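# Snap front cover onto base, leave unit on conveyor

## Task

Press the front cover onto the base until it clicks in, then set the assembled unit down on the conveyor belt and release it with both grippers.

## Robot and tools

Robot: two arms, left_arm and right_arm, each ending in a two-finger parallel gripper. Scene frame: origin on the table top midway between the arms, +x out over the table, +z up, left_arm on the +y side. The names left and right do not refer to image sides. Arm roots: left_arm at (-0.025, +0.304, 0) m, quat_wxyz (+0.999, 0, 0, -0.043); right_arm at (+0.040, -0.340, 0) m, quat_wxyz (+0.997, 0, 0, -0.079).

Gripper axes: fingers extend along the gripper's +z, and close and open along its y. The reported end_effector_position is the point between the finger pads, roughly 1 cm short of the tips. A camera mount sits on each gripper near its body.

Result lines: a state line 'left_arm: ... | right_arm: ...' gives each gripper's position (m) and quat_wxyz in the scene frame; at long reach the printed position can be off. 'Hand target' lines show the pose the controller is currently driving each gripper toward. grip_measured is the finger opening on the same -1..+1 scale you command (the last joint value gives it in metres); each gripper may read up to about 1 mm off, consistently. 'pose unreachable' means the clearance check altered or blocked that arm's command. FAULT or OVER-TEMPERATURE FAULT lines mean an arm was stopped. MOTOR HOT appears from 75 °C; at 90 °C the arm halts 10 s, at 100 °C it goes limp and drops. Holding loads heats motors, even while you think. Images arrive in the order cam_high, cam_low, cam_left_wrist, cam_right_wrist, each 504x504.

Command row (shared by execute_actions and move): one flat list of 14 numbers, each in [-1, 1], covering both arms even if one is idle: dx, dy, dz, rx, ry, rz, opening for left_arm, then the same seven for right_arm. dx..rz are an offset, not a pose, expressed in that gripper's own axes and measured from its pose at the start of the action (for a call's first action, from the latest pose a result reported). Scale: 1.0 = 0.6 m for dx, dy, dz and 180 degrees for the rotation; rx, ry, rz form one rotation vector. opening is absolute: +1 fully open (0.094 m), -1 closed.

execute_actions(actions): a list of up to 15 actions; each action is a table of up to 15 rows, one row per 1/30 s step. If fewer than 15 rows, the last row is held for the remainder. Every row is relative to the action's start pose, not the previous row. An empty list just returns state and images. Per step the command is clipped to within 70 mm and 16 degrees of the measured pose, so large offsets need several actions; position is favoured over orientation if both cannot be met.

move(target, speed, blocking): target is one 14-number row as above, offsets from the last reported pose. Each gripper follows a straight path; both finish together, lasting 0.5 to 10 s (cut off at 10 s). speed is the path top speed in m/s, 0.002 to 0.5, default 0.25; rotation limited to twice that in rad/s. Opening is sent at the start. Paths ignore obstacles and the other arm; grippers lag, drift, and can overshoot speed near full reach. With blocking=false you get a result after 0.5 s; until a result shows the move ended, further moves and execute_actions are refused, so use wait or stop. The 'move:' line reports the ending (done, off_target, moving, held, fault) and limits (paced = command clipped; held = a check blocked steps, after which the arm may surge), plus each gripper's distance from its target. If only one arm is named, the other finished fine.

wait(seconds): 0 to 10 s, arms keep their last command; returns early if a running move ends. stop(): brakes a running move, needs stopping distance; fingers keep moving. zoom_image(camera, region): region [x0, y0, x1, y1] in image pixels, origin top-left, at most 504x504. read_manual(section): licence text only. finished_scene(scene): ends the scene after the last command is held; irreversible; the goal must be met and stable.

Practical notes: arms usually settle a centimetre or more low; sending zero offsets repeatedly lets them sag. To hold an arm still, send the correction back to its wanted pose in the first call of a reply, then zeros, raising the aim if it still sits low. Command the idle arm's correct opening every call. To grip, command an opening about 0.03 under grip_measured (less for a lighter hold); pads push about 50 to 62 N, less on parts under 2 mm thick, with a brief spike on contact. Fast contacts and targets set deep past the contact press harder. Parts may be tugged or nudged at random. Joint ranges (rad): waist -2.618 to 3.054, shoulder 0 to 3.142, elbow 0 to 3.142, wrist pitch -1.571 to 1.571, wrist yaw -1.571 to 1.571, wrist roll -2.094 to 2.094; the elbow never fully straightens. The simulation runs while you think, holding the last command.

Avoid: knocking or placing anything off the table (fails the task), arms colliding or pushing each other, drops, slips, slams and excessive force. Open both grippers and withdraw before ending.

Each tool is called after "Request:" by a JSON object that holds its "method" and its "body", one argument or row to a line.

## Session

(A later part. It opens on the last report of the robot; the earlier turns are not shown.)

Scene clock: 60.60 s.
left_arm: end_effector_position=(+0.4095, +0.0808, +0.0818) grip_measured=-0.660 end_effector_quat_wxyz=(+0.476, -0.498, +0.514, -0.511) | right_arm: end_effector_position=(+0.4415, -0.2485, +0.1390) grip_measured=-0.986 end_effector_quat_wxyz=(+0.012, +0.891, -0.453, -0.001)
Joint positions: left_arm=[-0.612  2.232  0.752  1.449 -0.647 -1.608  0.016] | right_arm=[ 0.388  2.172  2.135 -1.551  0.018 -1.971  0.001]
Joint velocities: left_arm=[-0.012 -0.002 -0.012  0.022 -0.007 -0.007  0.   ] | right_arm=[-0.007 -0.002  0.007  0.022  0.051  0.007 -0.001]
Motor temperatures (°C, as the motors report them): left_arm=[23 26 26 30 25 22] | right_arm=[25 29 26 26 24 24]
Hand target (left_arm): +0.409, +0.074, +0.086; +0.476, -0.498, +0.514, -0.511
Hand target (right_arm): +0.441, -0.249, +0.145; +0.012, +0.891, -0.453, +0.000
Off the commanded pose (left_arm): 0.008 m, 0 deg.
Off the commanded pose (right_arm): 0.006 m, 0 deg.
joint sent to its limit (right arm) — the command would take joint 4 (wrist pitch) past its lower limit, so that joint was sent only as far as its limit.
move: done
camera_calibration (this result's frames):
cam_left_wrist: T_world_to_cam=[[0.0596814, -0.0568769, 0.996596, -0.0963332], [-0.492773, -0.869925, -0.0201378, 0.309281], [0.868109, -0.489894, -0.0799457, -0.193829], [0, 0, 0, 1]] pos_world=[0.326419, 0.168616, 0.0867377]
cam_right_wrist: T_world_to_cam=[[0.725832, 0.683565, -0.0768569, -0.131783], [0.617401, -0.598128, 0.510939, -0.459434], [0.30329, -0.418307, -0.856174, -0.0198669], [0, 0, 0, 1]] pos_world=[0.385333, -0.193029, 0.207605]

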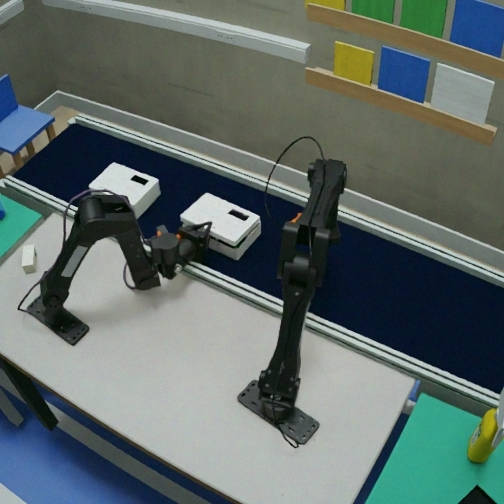

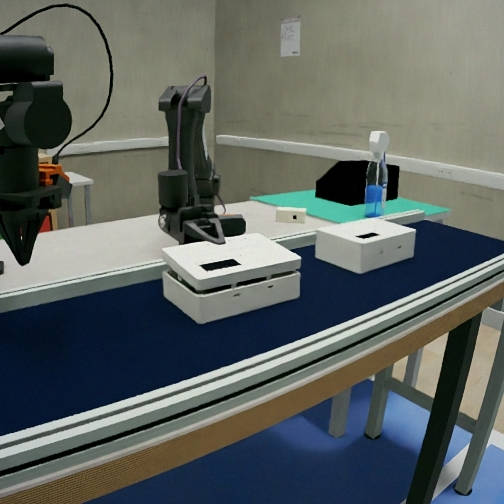

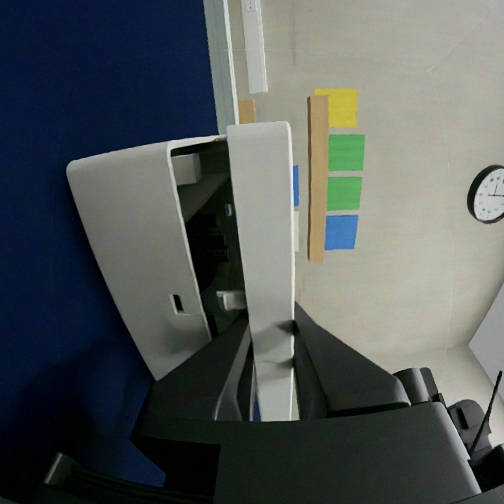

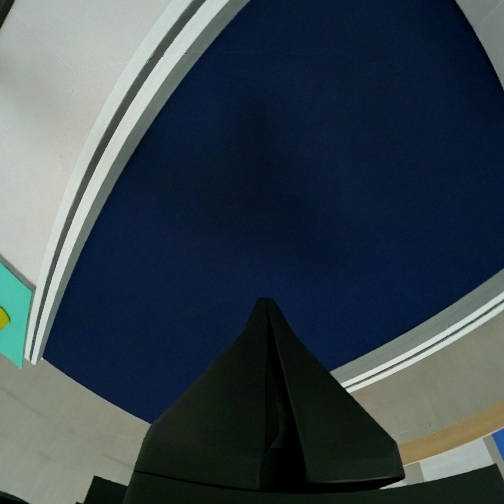

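Nothing moved; try a bit larger.

Request:
{"method": "move", "body": {
  "target": [0.016,-0.006,0,0,0,0,-0.8,0,0,-0.01,0,0,0,-1],
  "speed": 0.03
}}

Request:
{"method": "zoom_image", "body": {
  "camera": "cam_low",
  "region": [130, 180, 330, 340]
}}

Request:
{"method": "zoom_image", "body": {
  "camera": "cam_high",
  "region": [140, 170, 300, 280]
}}

Scene clock: 61.43 s.
left_arm: end_effector_position=(+0.4095, +0.0800, +0.0812) grip_measured=-0.660 end_effector_quat_wxyz=(+0.478, -0.500, +0.514, -0.507) | right_arm: end_effector_position=(+0.4415, -0.2485, +0.1390) grip_measured=-0.986 end_effector_quat_wxyz=(+0.012, +0.891, -0.453, -0.001)
Joint positions: left_arm=[-0.617  2.232  0.757  1.439 -0.658 -1.608  0.016] | right_arm=[ 0.388  2.172  2.135 -1.551  0.018 -1.971  0.001]
Joint velocities: left_arm=[ 0.002 -0.007 -0.002 -0.007 -0.066  0.066  0.001] | right_arm=[-0.002  0.007  0.007  0.022  0.022 -0.037  0.   ]
Motor temperatures (°C, as the motors report them): left_arm=[23 26 26 30 25 22] | right_arm=[25 29 26 26 24 24]
Hand target (left_arm): +0.409, +0.071, +0.085; +0.476, -0.498, +0.514, -0.511
Hand target (right_arm): +0.441, -0.249, +0.145; +0.012, +0.891, -0.453, +0.000
Off the commanded pose (left_arm): 0.010 m, 0 deg.
Off the commanded pose (right_arm): 0.006 m, 0 deg.
joint sent to its limit (right arm) — the command would take joint 4 (wrist pitch) past its lower limit, so that joint was sent only as far as its limit.
move: done
camera_calibration (this result's frames):
cam_left_wrist: T_world_to_cam=[[0.0636034, -0.0599407, 0.996174, -0.0971], [-0.487201, -0.873027, -0.0214242, 0.306654], [0.870971, -0.483974, -0.0847307, -0.195461], [0, 0, 0, 1]] pos_world=[0.325819, 0.167298, 0.0867367]
cam_right_wrist: T_world_to_cam=[[0.725832, 0.683565, -0.0768569, -0.131783], [0.617401, -0.598128, 0.510939, -0.459434], [0.30329, -0.418307, -0.856174, -0.0198669], [0, 0, 0, 1]] pos_world=[0.385333, -0.193029, 0.207605]

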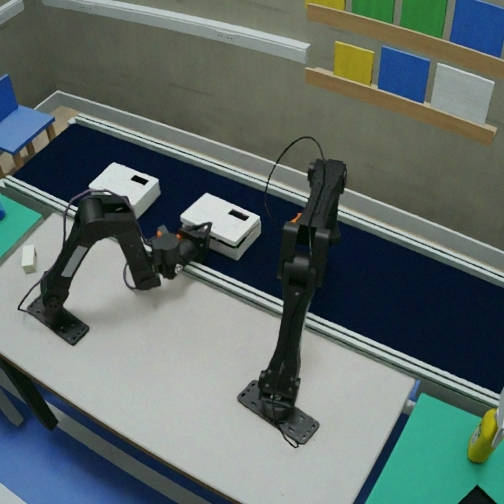

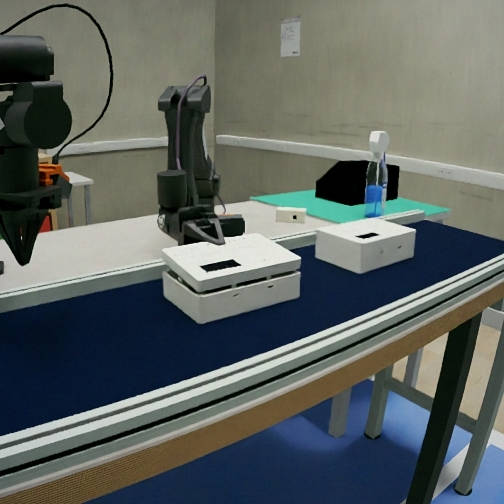

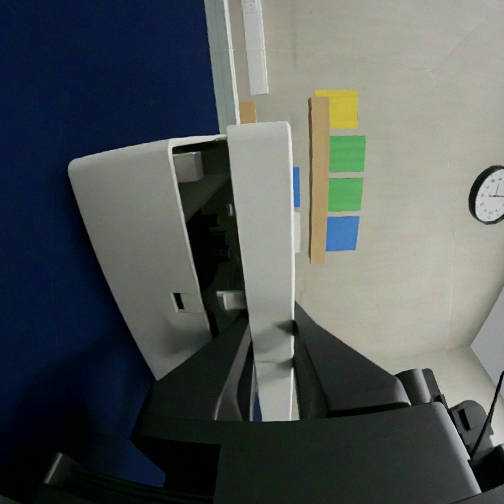

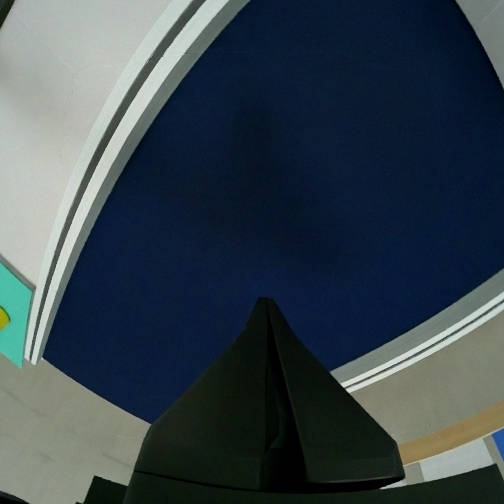

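Region (130, 180, 330, 340) of cam_low's 504x504 image, scaled by 2.520, with more detail than that image has; it fills the top 403 rows of this view, and the rest is white.

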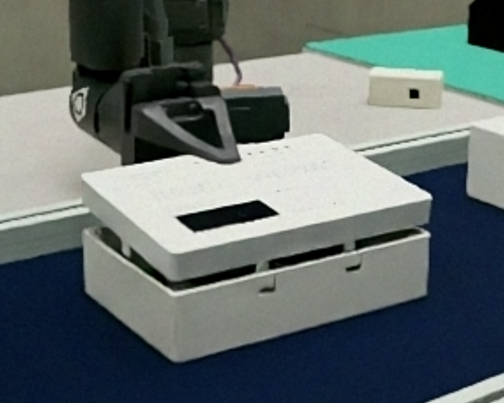

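Region (140, 170, 300, 280) of cam_high's 504x504 image, scaled by 3.150, with more detail than that image has; it fills the top 346 rows of this view, and the rest is white.

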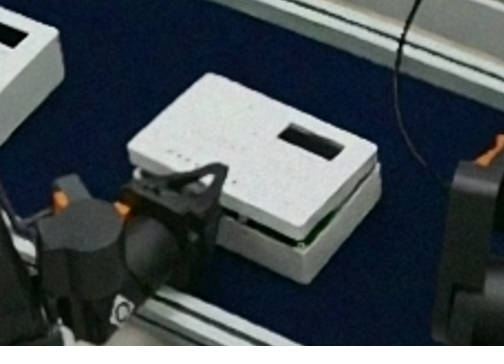

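Request:
{"method": "move", "body": {
  "target": [0.0163,-0.004,-0.0073,0,0.007,0,-0.8,0,0,-0.01,0,0,0,-1],
  "speed": 0.03
}}

Request:
{"method": "zoom_image", "body": {
  "camera": "cam_low",
  "region": [130, 180, 330, 340]
}}

Request:
{"method": "zoom_image", "body": {
  "camera": "cam_high",
  "region": [140, 170, 300, 280]
}}

Scene clock: 62.43 s.
left_arm: end_effector_position=(+0.4095, +0.0800, +0.0813) grip_measured=-0.660 end_effector_quat_wxyz=(+0.478, -0.500, +0.514, -0.507) | right_arm: end_effector_position=(+0.4415, -0.2485, +0.1390) grip_measured=-0.986 end_effector_quat_wxyz=(+0.012, +0.891, -0.453, -0.001)
Joint positions: left_arm=[-0.617  2.232  0.757  1.439 -0.658 -1.608  0.016] | right_arm=[ 0.388  2.172  2.135 -1.551  0.018 -1.971  0.001]
Joint velocities: left_arm=[ 0.017  0.002 -0.002  0.022  0.007  0.007 -0.   ] | right_arm=[-0.012  0.002  0.012  0.037  0.066 -0.037 -0.   ]
Motor temperatures (°C, as the motors report them): left_arm=[23 26 26 30 25 22] | right_arm=[25 29 26 26 24 24]
Hand target (left_arm): +0.405, +0.070, +0.084; +0.472, -0.494, +0.519, -0.513
Hand target (right_arm): +0.441, -0.249, +0.145; +0.012, +0.891, -0.453, +0.000
Off the commanded pose (left_arm): 0.011 m, 1 deg.
Off the commanded pose (right_arm): 0.006 m, 0 deg.
joint sent to its limit (right arm) — the command would take joint 4 (wrist pitch) past its lower limit, so that joint was sent only as far as its limit.
move: off_target (left_arm)
camera_calibration (this result's frames):
cam_left_wrist: T_world_to_cam=[[0.0636175, -0.0599268, 0.996173, -0.097144], [-0.486868, -0.873213, -0.0214376, 0.306577], [0.871156, -0.483641, -0.084728, -0.19562], [0, 0, 0, 1]] pos_world=[0.325858, 0.167276, 0.0867701]
cam_right_wrist: T_world_to_cam=[[0.725832, 0.683565, -0.0768569, -0.131783], [0.617401, -0.598128, 0.510939, -0.459434], [0.30329, -0.418307, -0.856174, -0.0198669], [0, 0, 0, 1]] pos_world=[0.385333, -0.193029, 0.207605]

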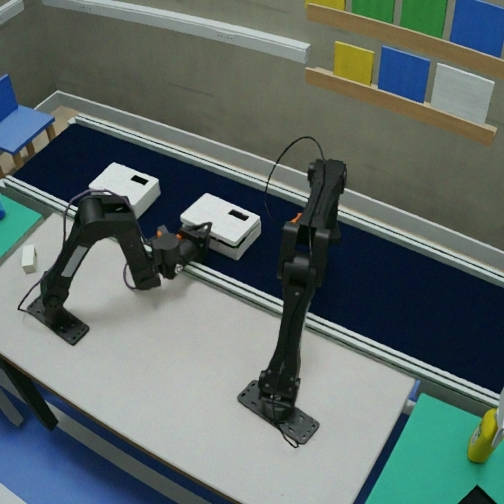

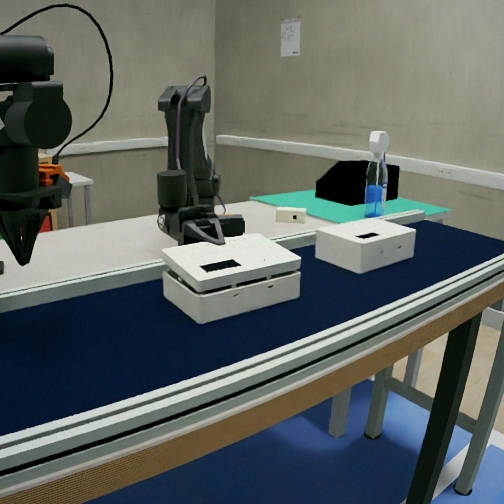

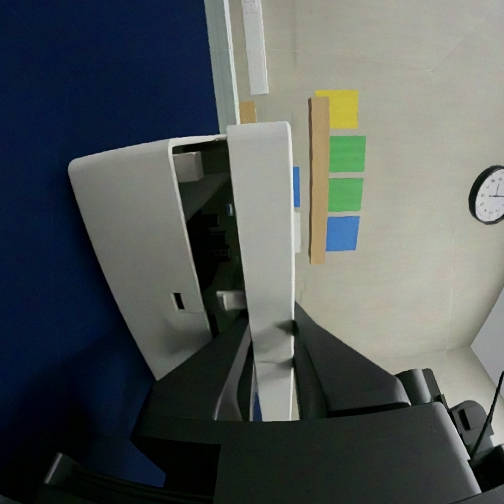

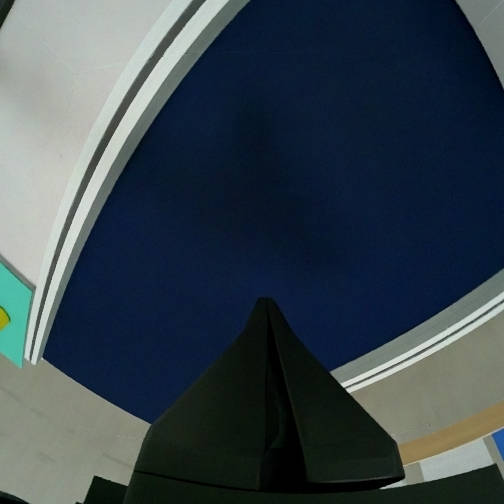

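Region (130, 180, 330, 340) of cam_low's 504x504 image, scaled by 2.520, with more detail than that image has; it fills the top 403 rows of this view, and the rest is white.

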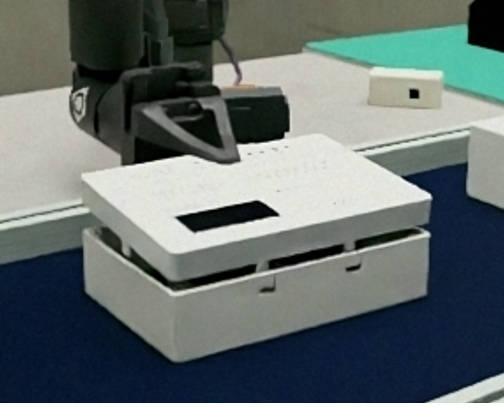

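Region (140, 170, 300, 280) of cam_high's 504x504 image, scaled by 3.150, with more detail than that image has; it fills the top 346 rows of this view, and the rest is white.

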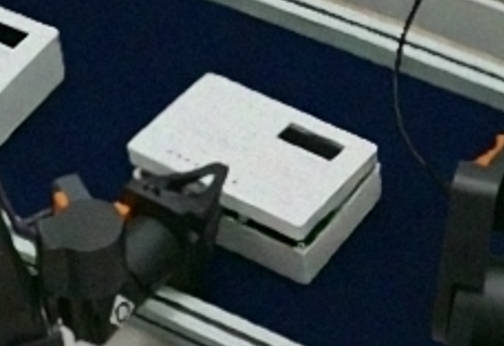

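Request:
{"method": "move", "body": {
  "target": [0.0207,-0.004,-0.0093,0,0.009,0,-0.8,0,0,-0.01,0,0,0,-1],
  "speed": 0.03
}}

Request:
{"method": "zoom_image", "body": {
  "camera": "cam_low",
  "region": [130, 180, 330, 340]
}}

Request:
{"method": "zoom_image", "body": {
  "camera": "cam_high",
  "region": [140, 170, 300, 280]
}}

Scene clock: 63.27 s.
left_arm: end_effector_position=(+0.4094, +0.0797, +0.0813) grip_measured=-0.660 end_effector_quat_wxyz=(+0.478, -0.500, +0.514, -0.507) | right_arm: end_effector_position=(+0.4415, -0.2485, +0.1390) grip_measured=-0.986 end_effector_quat_wxyz=(+0.012, +0.891, -0.453, -0.001)
Joint positions: left_arm=[-0.618  2.232  0.757  1.439 -0.658 -1.608  0.016] | right_arm=[ 0.388  2.172  2.135 -1.551  0.018 -1.971  0.001]
Joint velocities: left_arm=[ 0.012 -0.007 -0.022 -0.022 -0.022  0.037 -0.002] | right_arm=[-0.002  0.002  0.007  0.022 -0.051 -0.037 -0.001]
Motor temperatures (°C, as the motors report them): left_arm=[23 26 26 30 25 22] | right_arm=[25 29 26 26 24 24]
Hand target (left_arm): +0.404, +0.068, +0.084; +0.471, -0.493, +0.521, -0.514
Hand target (right_arm): +0.441, -0.249, +0.145; +0.012, +0.891, -0.453, +0.000
Off the commanded pose (left_arm): 0.014 m, 2 deg.
Off the commanded pose (right_arm): 0.006 m, 0 deg.
joint sent to its limit (right arm) — the command would take joint 4 (wrist pitch) past its lower limit, so that joint was sent only as far as its limit.
move: off_target (left_arm)
camera_calibration (this result's frames):
cam_left_wrist: T_world_to_cam=[[0.0635858, -0.0599615, 0.996173, -0.0971349], [-0.487201, -0.873026, -0.021451, 0.306388], [0.870972, -0.483973, -0.0847254, -0.1955], [0, 0, 0, 1]] pos_world=[0.325723, 0.167044, 0.0867717]
cam_right_wrist: T_world_to_cam=[[0.725832, 0.683565, -0.0768569, -0.131783], [0.617401, -0.598128, 0.510939, -0.459434], [0.30329, -0.418307, -0.856174, -0.0198669], [0, 0, 0, 1]] pos_world=[0.385333, -0.193029, 0.207605]

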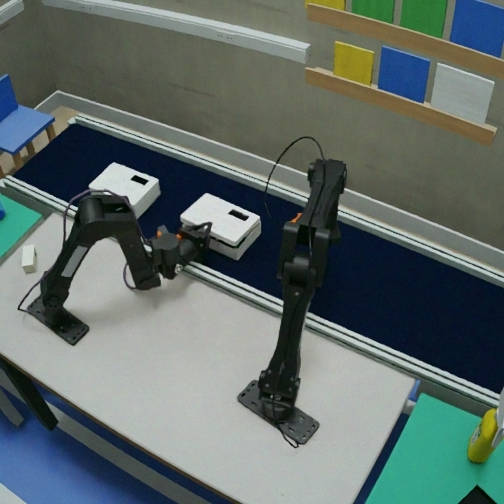

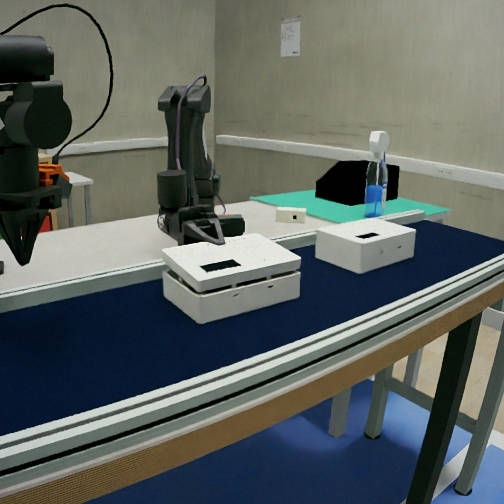

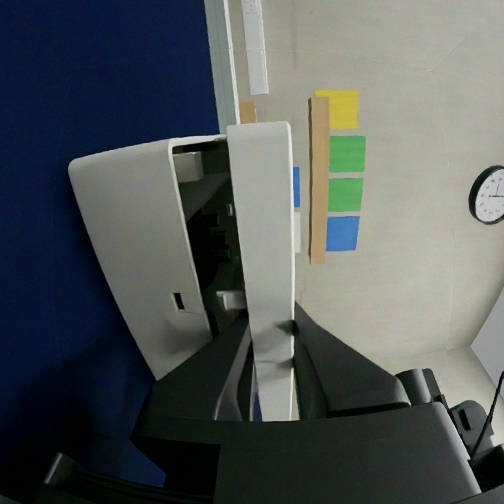

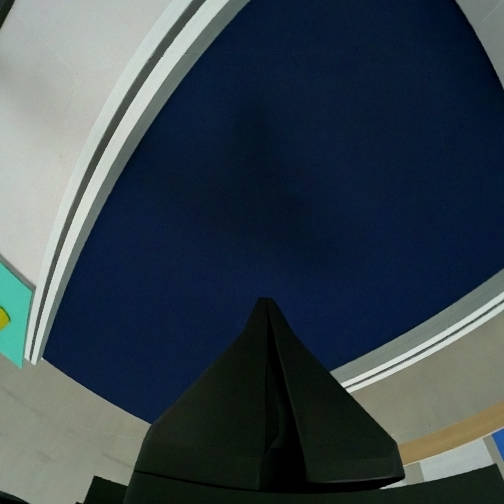

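Region (130, 180, 330, 340) of cam_low's 504x504 image, scaled by 2.520, with more detail than that image has; it fills the top 403 rows of this view, and the rest is white.

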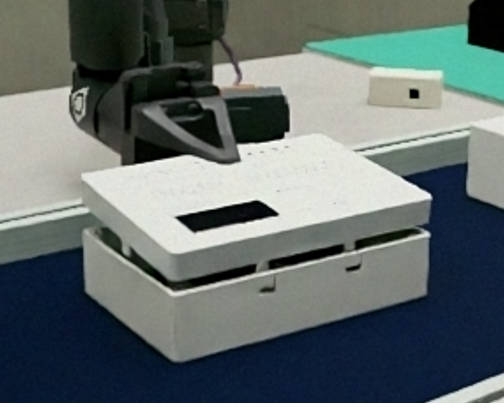

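Region (140, 170, 300, 280) of cam_high's 504x504 image, scaled by 3.150, with more detail than that image has; it fills the top 346 rows of this view, and the rest is white.

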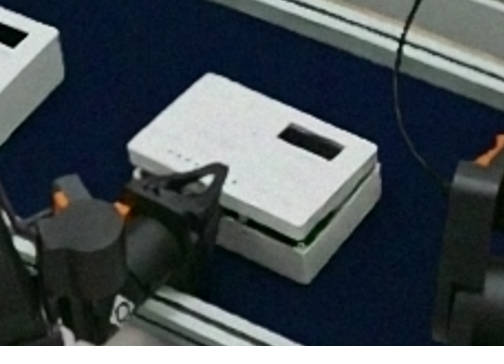

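Request:
{"method": "execute_actions", "body": {
  "actions": []
}}

Scene clock: 63.80 s.
left_arm: end_effector_position=(+0.4094, +0.0797, +0.0813) grip_measured=-0.660 end_effector_quat_wxyz=(+0.478, -0.500, +0.514, -0.507) | right_arm: end_effector_position=(+0.4415, -0.2485, +0.1390) grip_measured=-0.986 end_effector_quat_wxyz=(+0.012, +0.891, -0.453, -0.001)
Joint positions: left_arm=[-0.618  2.232  0.757  1.439 -0.658 -1.608  0.016] | right_arm=[ 0.388  2.172  2.135 -1.551  0.018 -1.971  0.001]
Joint velocities: left_arm=[-0.002  0.017  0.007  0.022  0.051 -0.081  0.   ] | right_arm=[-0.012  0.002 -0.007  0.051  0.007 -0.022 -0.001]
Motor temperatures (°C, as the motors report them): left_arm=[23 27 26 30 25 22] | right_arm=[25 29 26 26 24 24]
Hand target (left_arm): +0.404, +0.068, +0.084; +0.471, -0.493, +0.521, -0.514
Hand target (right_arm): +0.441, -0.249, +0.145; +0.012, +0.891, -0.453, +0.000
Off the commanded pose (left_arm): 0.014 m, 2 deg.
Off the commanded pose (right_arm): 0.006 m, 0 deg.
camera_calibration (this result's frames):
cam_left_wrist: T_world_to_cam=[[0.0635858, -0.0599615, 0.996173, -0.0971349], [-0.487201, -0.873026, -0.021451, 0.306388], [0.870972, -0.483973, -0.0847254, -0.1955], [0, 0, 0, 1]] pos_world=[0.325723, 0.167044, 0.0867717]
cam_right_wrist: T_world_to_cam=[[0.725832, 0.683565, -0.0768569, -0.131783], [0.617401, -0.598128, 0.510939, -0.459434], [0.30329, -0.418307, -0.856174, -0.0198669], [0, 0, 0, 1]] pos_world=[0.385333, -0.193029, 0.207605]

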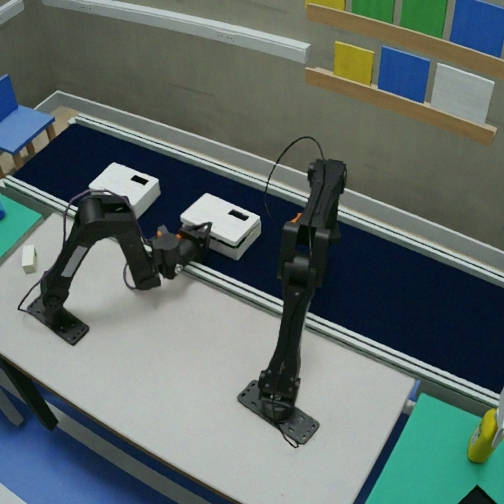

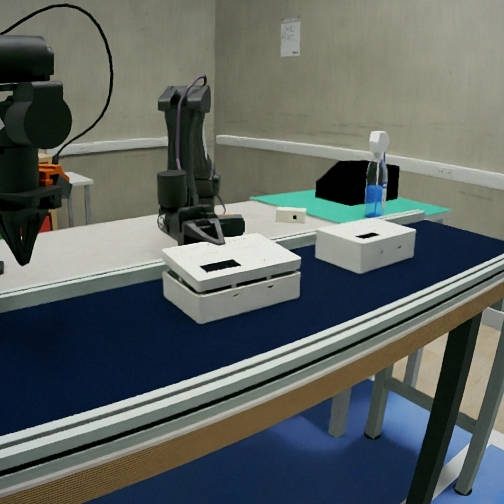

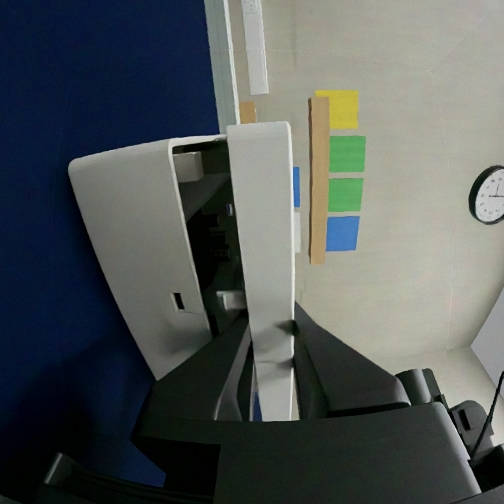

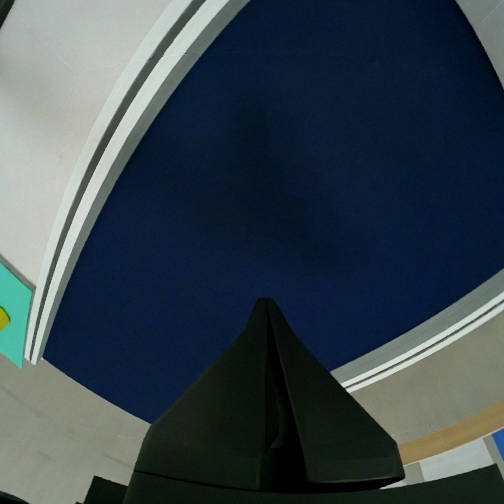

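Request:
{"method": "zoom_image", "body": {
  "camera": "cam_low",
  "region": [130, 180, 330, 340]
}}

Request:
{"method": "zoom_image", "body": {
  "camera": "cam_high",
  "region": [140, 170, 300, 290]
}}

Region (130, 180, 330, 340) of cam_low's 504x504 image, scaled by 2.520, with more detail than that image has; it fills the top 403 rows of this view, and the rest is white.

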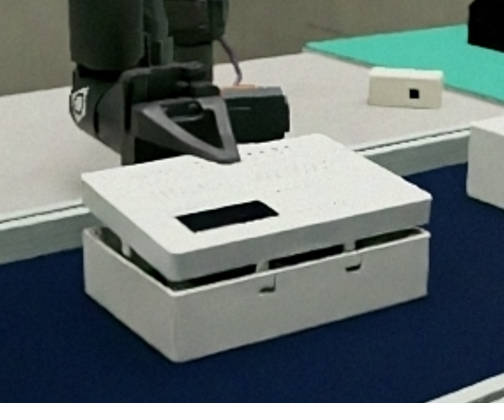

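Region (140, 170, 300, 290) of cam_high's 504x504 image, scaled by 3.150, with more detail than that image has; it fills the top 378 rows of this view, and the rest is white.

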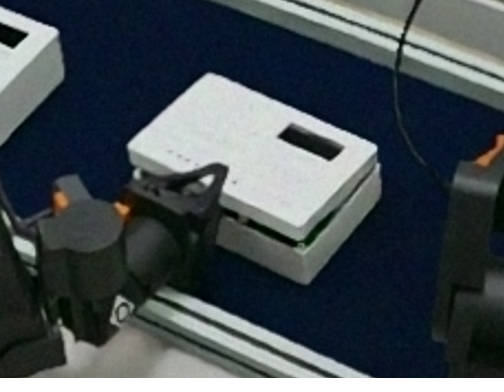

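Request:
{"method": "execute_actions", "body": {
  "actions": [
    [[0,0,0,0,0,0,-0.5, 0,0,0.0,0,0,0,-1]]
  ]
}}

Request:
{"method": "move", "body": {
  "target": [0,-0.004,-0.085,0,0,0,-0.5, 0,0,0,0,0,0,-1],
  "speed": 0.06
}}

Request:
{"method": "zoom_image", "body": {
  "camera": "cam_low",
  "region": [130, 180, 330, 340]
}}

Scene clock: 64.70 s.
left_arm: end_effector_position=(+0.4094, +0.0799, +0.0813) grip_measured=-0.503 end_effector_quat_wxyz=(+0.478, -0.500, +0.514, -0.507) | right_arm: end_effector_position=(+0.4415, -0.2485, +0.1390) grip_measured=-0.986 end_effector_quat_wxyz=(+0.012, +0.891, -0.453, -0.001)
Joint positions: left_arm=[-0.618  2.232  0.757  1.439 -0.66  -1.608  0.023] | right_arm=[ 0.388  2.172  2.135 -1.551  0.018 -1.971  0.001]
Joint velocities: left_arm=[ 0.012 -0.002  0.012  0.022  0.007 -0.007  0.   ] | right_arm=[-0.012 -0.007 -0.002  0.007  0.037 -0.066 -0.   ]
Motor temperatures (°C, as the motors report them): left_arm=[23 27 26 30 25 22] | right_arm=[25 29 26 26 24 24]
Hand target (left_arm): +0.409, +0.080, +0.081; +0.478, -0.500, +0.514, -0.507
Hand target (right_arm): +0.441, -0.249, +0.139; +0.012, +0.891, -0.453, -0.001
Off the commanded pose (left_arm): 0.000 m, 0 deg.
Off the commanded pose (right_arm): 0.000 m, 0 deg.
camera_calibration (this result's frames):
cam_left_wrist: T_world_to_cam=[[0.0636449, -0.0595397, 0.996195, -0.0971874], [-0.486192, -0.873596, -0.0211504, 0.306178], [0.871531, -0.482996, -0.0845477, -0.19573], [0, 0, 0, 1]] pos_world=[0.325632, 0.167153, 0.0867449]
cam_right_wrist: T_world_to_cam=[[0.725832, 0.683565, -0.0768569, -0.131783], [0.617401, -0.598128, 0.510939, -0.459434], [0.30329, -0.418307, -0.856174, -0.0198669], [0, 0, 0, 1]] pos_world=[0.385333, -0.193029, 0.207605]

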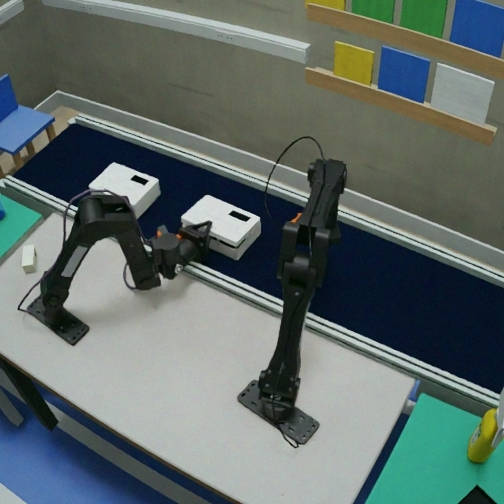

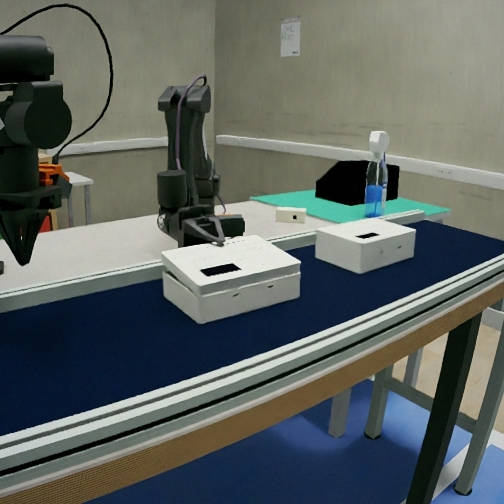

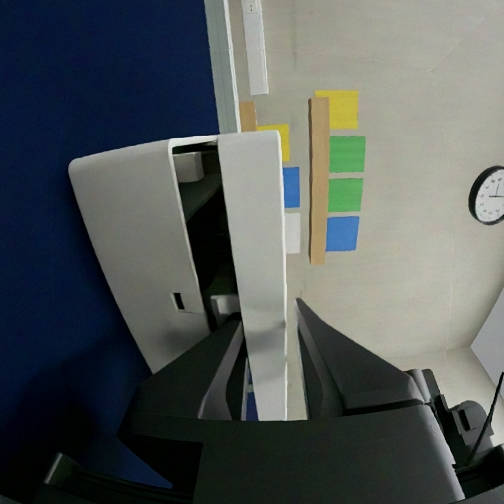

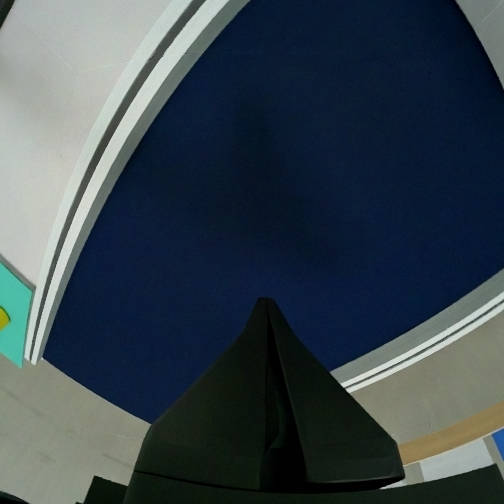

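Scene clock: 65.87 s.
left_arm: end_effector_position=(+0.3636, +0.0788, +0.0850) grip_measured=-0.502 end_effector_quat_wxyz=(+0.475, -0.499, +0.513, -0.512) | right_arm: end_effector_position=(+0.4415, -0.2485, +0.1390) grip_measured=-0.986 end_effector_quat_wxyz=(+0.012, +0.891, -0.453, -0.001)
Joint positions: left_arm=[-0.715  2.172  0.61   1.528 -0.748 -1.618  0.023] | right_arm=[ 0.388  2.172  2.135 -1.551  0.018 -1.971  0.001]
Joint velocities: left_arm=[ 0.007 -0.002 -0.002  0.022 -0.051 -0.051 -0.002] | right_arm=[ 0.007  0.002 -0.012 -0.051 -0.051 -0.022 -0.001]
Motor temperatures (°C, as the motors report them): left_arm=[23 27 26 30 25 22] | right_arm=[25 29 26 26 24 24]
Hand target (left_arm): +0.359, +0.081, +0.086; +0.478, -0.500, +0.514, -0.507
Hand target (right_arm): +0.441, -0.249, +0.139; +0.012, +0.891, -0.453, -0.001
Off the commanded pose (left_arm): 0.006 m, 1 deg.
Off the commanded pose (right_arm): 0.000 m, 0 deg.
move: done
camera_calibration (this result's frames):
cam_left_wrist: T_world_to_cam=[[0.060121, -0.0519016, 0.996841, -0.0974301], [-0.493618, -0.869541, -0.0155027, 0.284925], [0.867598, -0.491127, -0.0778972, -0.154563], [0, 0, 0, 1]] pos_world=[0.2806, 0.166787, 0.0894994]
cam_right_wrist: T_world_to_cam=[[0.725832, 0.683565, -0.0768569, -0.131783], [0.617401, -0.598128, 0.510939, -0.459434], [0.30329, -0.418307, -0.856174, -0.0198669], [0, 0, 0, 1]] pos_world=[0.385333, -0.193029, 0.207605]

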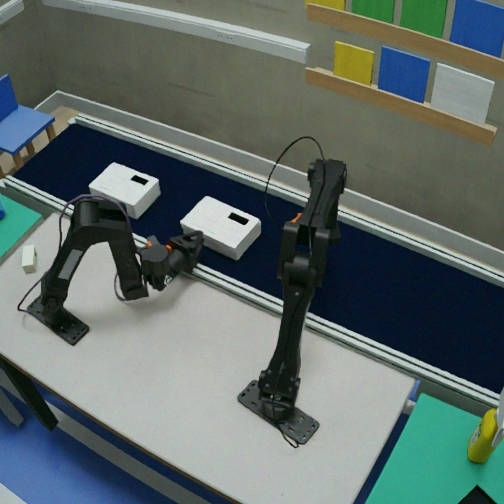

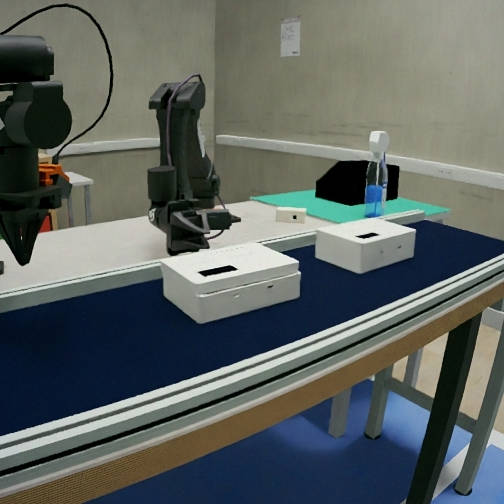

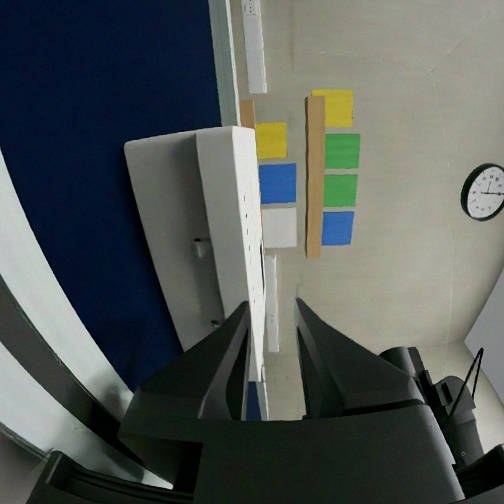

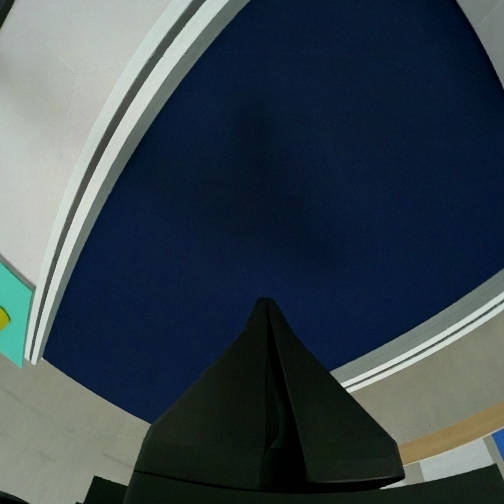

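Region (130, 180, 330, 340) of cam_low's 504x504 image, scaled by 2.520, with more detail than that image has; it fills the top 403 rows of this view, and the rest is white.

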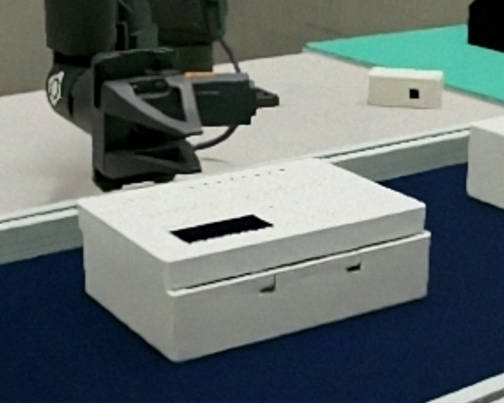

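Request:
{"method": "move", "body": {
  "target": [0,0.026,0,0,0,0,-0.3, 0,0,0,0,0,0,-1],
  "speed": 0.08
}}

Scene clock: 67.03 s.
left_arm: end_effector_position=(+0.3632, +0.0799, +0.0870) grip_measured=-0.303 end_effector_quat_wxyz=(+0.476, -0.499, +0.500, -0.524) | right_arm: end_effector_position=(+0.4415, -0.2485, +0.1390) grip_measured=-0.986 end_effector_quat_wxyz=(+0.012, +0.891, -0.453, -0.001)
Joint positions: left_arm=[-0.715  2.197  0.61   1.588 -0.751 -1.617  0.033] | right_arm=[ 0.388  2.172  2.135 -1.551  0.018 -1.971  0.001]
Joint velocities: left_arm=[-0.007 -0.012 -0.007 -0.007 -0.007 -0.037  0.   ] | right_arm=[-0.012 -0.007 -0.002  0.037  0.022  0.037 -0.002]
Motor temperatures (°C, as the motors report them): left_arm=[23 27 26 30 25 22] | right_arm=[25 29 26 26 24 24]
Hand target (left_arm): +0.363, +0.079, +0.070; +0.474, -0.500, +0.514, -0.511
Hand target (right_arm): +0.441, -0.249, +0.139; +0.012, +0.891, -0.453, -0.001
Off the commanded pose (left_arm): 0.018 m, 2 deg.
Off the commanded pose (right_arm): 0.000 m, 0 deg.
joint sent to its limit (left arm) — the command would take joint 4 (wrist pitch) past its upper limit, so that joint was sent only as far as its limit.
move: off_target (left_arm)
camera_calibration (this result's frames):
cam_left_wrist: T_world_to_cam=[[0.0355188, -0.0267663, 0.99901, -0.0925841], [-0.490368, -0.871496, -0.00591528, 0.28381], [0.870792, -0.489672, -0.0440798, -0.157783], [0, 0, 0, 1]] pos_world=[0.279856, 0.167599, 0.0872163]
cam_right_wrist: T_world_to_cam=[[0.725832, 0.683565, -0.0768569, -0.131783], [0.617401, -0.598128, 0.510939, -0.459434], [0.30329, -0.418307, -0.856174, -0.0198669], [0, 0, 0, 1]] pos_world=[0.385333, -0.193029, 0.207605]

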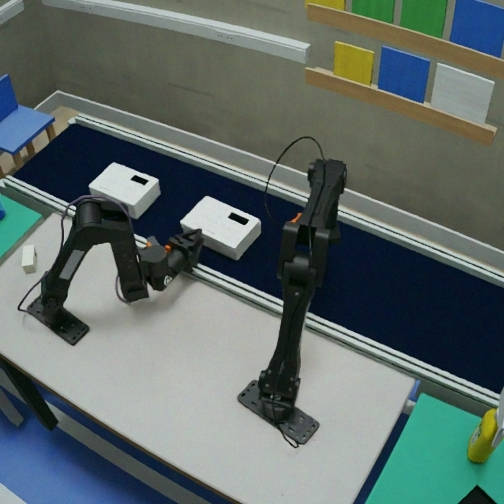

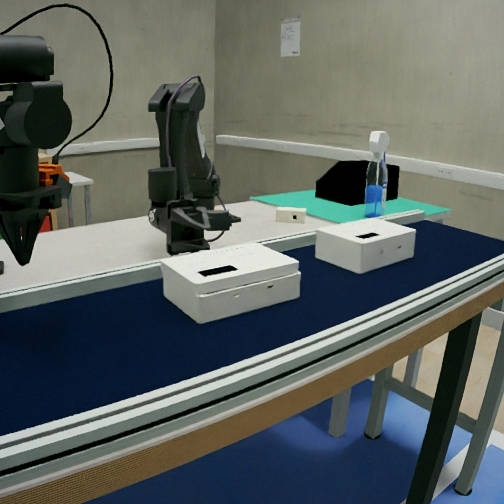

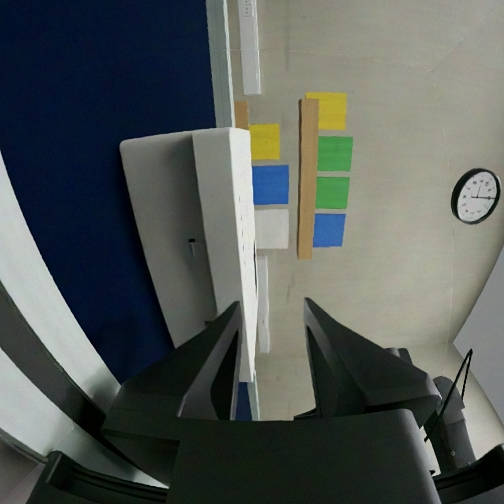

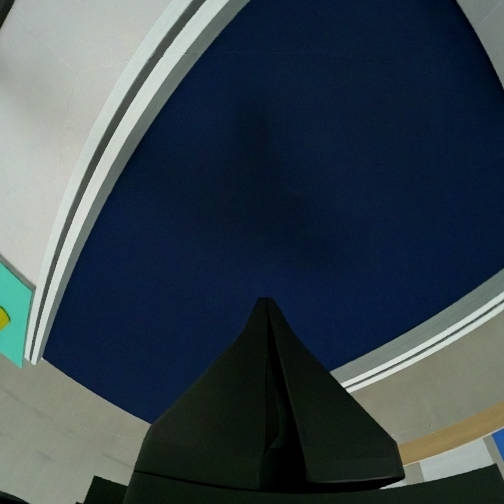

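Request:
{"method": "move", "body": {
  "target": [0,0,0.02,0,0,0,0.32, 0,0,0,0,0,0,-1],
  "speed": 0.05
}}

Request:
{"method": "zoom_image", "body": {
  "camera": "cam_high",
  "region": [140, 170, 300, 290]
}}

Scene clock: 68.23 s.
left_arm: end_effector_position=(+0.3699, +0.0813, +0.0954) grip_measured=+0.317 end_effector_quat_wxyz=(+0.477, -0.501, +0.489, -0.532) | right_arm: end_effector_position=(+0.4415, -0.2485, +0.1390) grip_measured=-0.986 end_effector_quat_wxyz=(+0.012, +0.891, -0.453, -0.001)
Joint positions: left_arm=[-0.698  2.187  0.627  1.589 -0.74  -1.619  0.062] | right_arm=[ 0.388  2.172  2.135 -1.551  0.018 -1.971  0.001]
Joint velocities: left_arm=[-0.007  0.017 -0.007  0.066  0.022  0.081  0.   ] | right_arm=[ 0.002 -0.002 -0.022 -0.037 -0.007  0.022 -0.001]
Motor temperatures (°C, as the motors report them): left_arm=[23 27 26 30 25 22] | right_arm=[25 29 26 26 24 24]
Hand target (left_arm): +0.375, +0.080, +0.087; +0.476, -0.500, +0.500, -0.524
Hand target (right_arm): +0.441, -0.249, +0.139; +0.012, +0.891, -0.453, -0.001
Off the commanded pose (left_arm): 0.010 m, 2 deg.
Off the commanded pose (right_arm): 0.000 m, 0 deg.
move: done
camera_calibration (this result's frames):
cam_left_wrist: T_world_to_cam=[[0.0167934, -0.00624164, 0.999839, -0.09602], [-0.48569, -0.874127, 0.00270083, 0.28608], [0.87397, -0.485658, -0.017711, -0.166544], [0, 0, 0, 1]] pos_world=[0.286114, 0.168587, 0.0922822]
cam_right_wrist: T_world_to_cam=[[0.725832, 0.683565, -0.0768569, -0.131783], [0.617401, -0.598128, 0.510939, -0.459434], [0.30329, -0.418307, -0.856174, -0.0198669], [0, 0, 0, 1]] pos_world=[0.385333, -0.193029, 0.207605]

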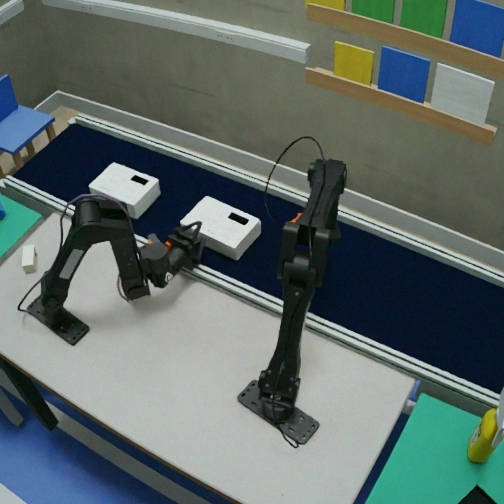

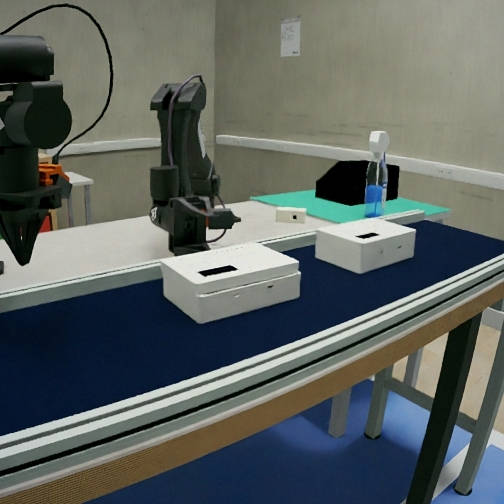

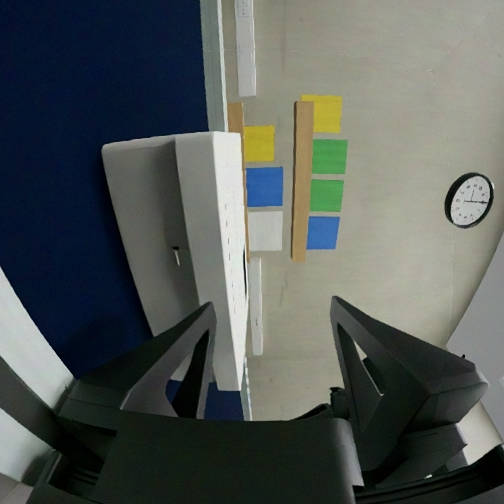

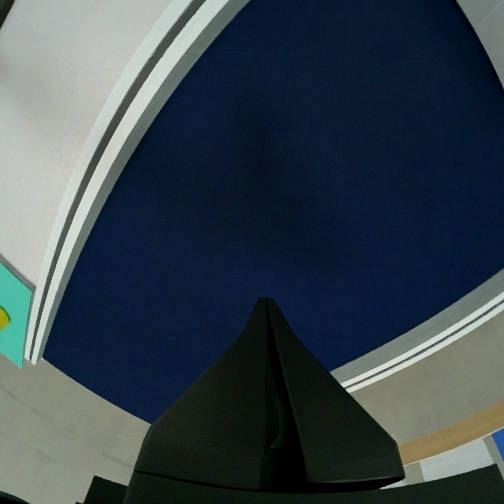

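Region (140, 170, 300, 290) of cam_high's 504x504 image, scaled by 3.150, with more detail than that image has; it fills the top 378 rows of this view, and the rest is white.

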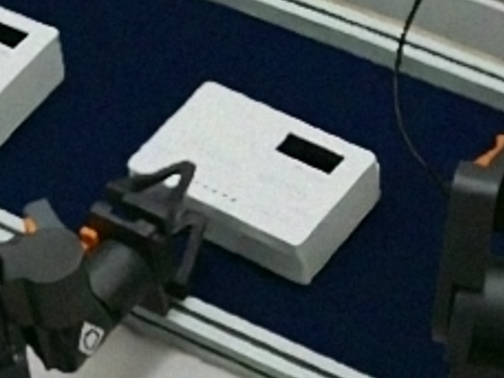

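Request:
{"method": "move", "body": {
  "target": [0,0.017,0.0,-0.078,0,0,0.32, 0,0,0,0,0,0,-1],
  "speed": 0.08
}}

Scene clock: 70.47 s.
left_arm: end_effector_position=(+0.3635, +0.0794, +0.0774) grip_measured=+0.317 end_effector_quat_wxyz=(-0.410, +0.554, -0.554, +0.467) | right_arm: end_effector_position=(+0.4415, -0.2485, +0.1390) grip_measured=-0.986 end_effector_quat_wxyz=(+0.012, +0.891, -0.453, -0.001)
Joint positions: left_arm=[-0.698  1.96   0.627  1.032 -0.696 -1.832  0.062] | right_arm=[ 0.388  2.172  2.135 -1.551  0.018 -1.971  0.001]
Joint velocities: left_arm=[-0.002  0.002 -0.002 -0.037 -0.022 -0.022 -0.001] | right_arm=[-0.012 -0.012 -0.007 -0.022 -0.022 -0.007  0.001]
Motor temperatures (°C, as the motors report them): left_arm=[23 27 26 30 25 22] | right_arm=[25 29 26 26 24 24]
Hand target (left_arm): +0.370, +0.080, +0.085; -0.411, +0.557, -0.550, +0.468
Hand target (right_arm): +0.441, -0.249, +0.139; +0.012, +0.891, -0.453, -0.001
Off the commanded pose (left_arm): 0.010 m, 1 deg.
Off the commanded pose (right_arm): 0.000 m, 0 deg.
move: done
camera_calibration (this result's frames):
cam_left_wrist: T_world_to_cam=[[0.263521, -0.0245598, 0.964341, -0.163381], [-0.489984, -0.864522, 0.111878, 0.273682], [0.830946, -0.501994, -0.239854, -0.128073], [0, 0, 0, 1]] pos_world=[0.283576, 0.168299, 0.0962168]
cam_right_wrist: T_world_to_cam=[[0.725832, 0.683565, -0.0768569, -0.131783], [0.617401, -0.598128, 0.510939, -0.459434], [0.30329, -0.418307, -0.856174, -0.0198669], [0, 0, 0, 1]] pos_world=[0.385333, -0.193029, 0.207605]

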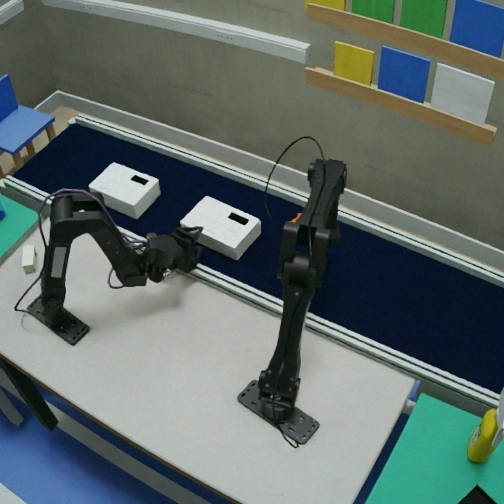

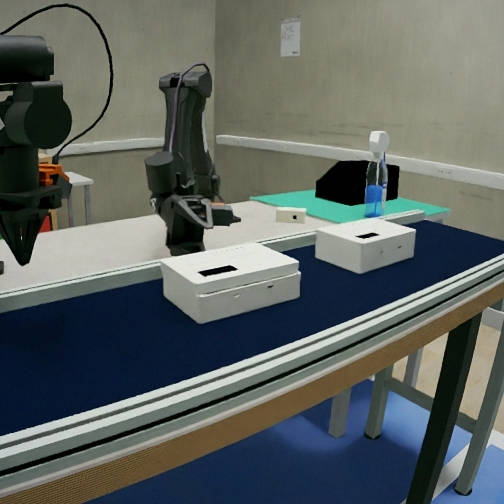

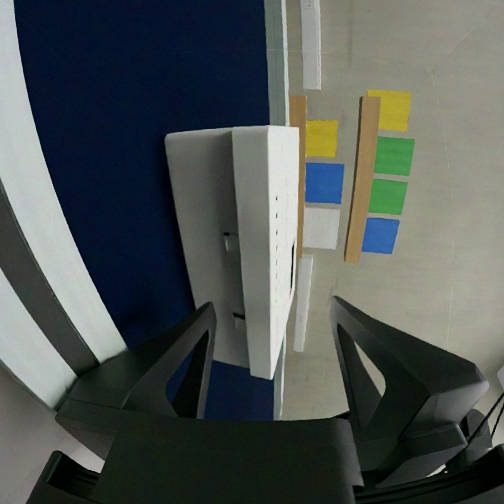

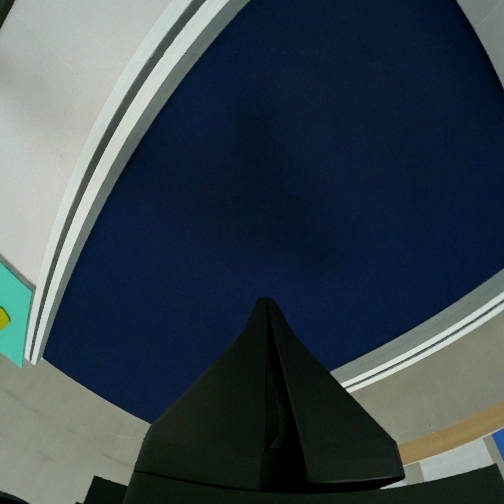

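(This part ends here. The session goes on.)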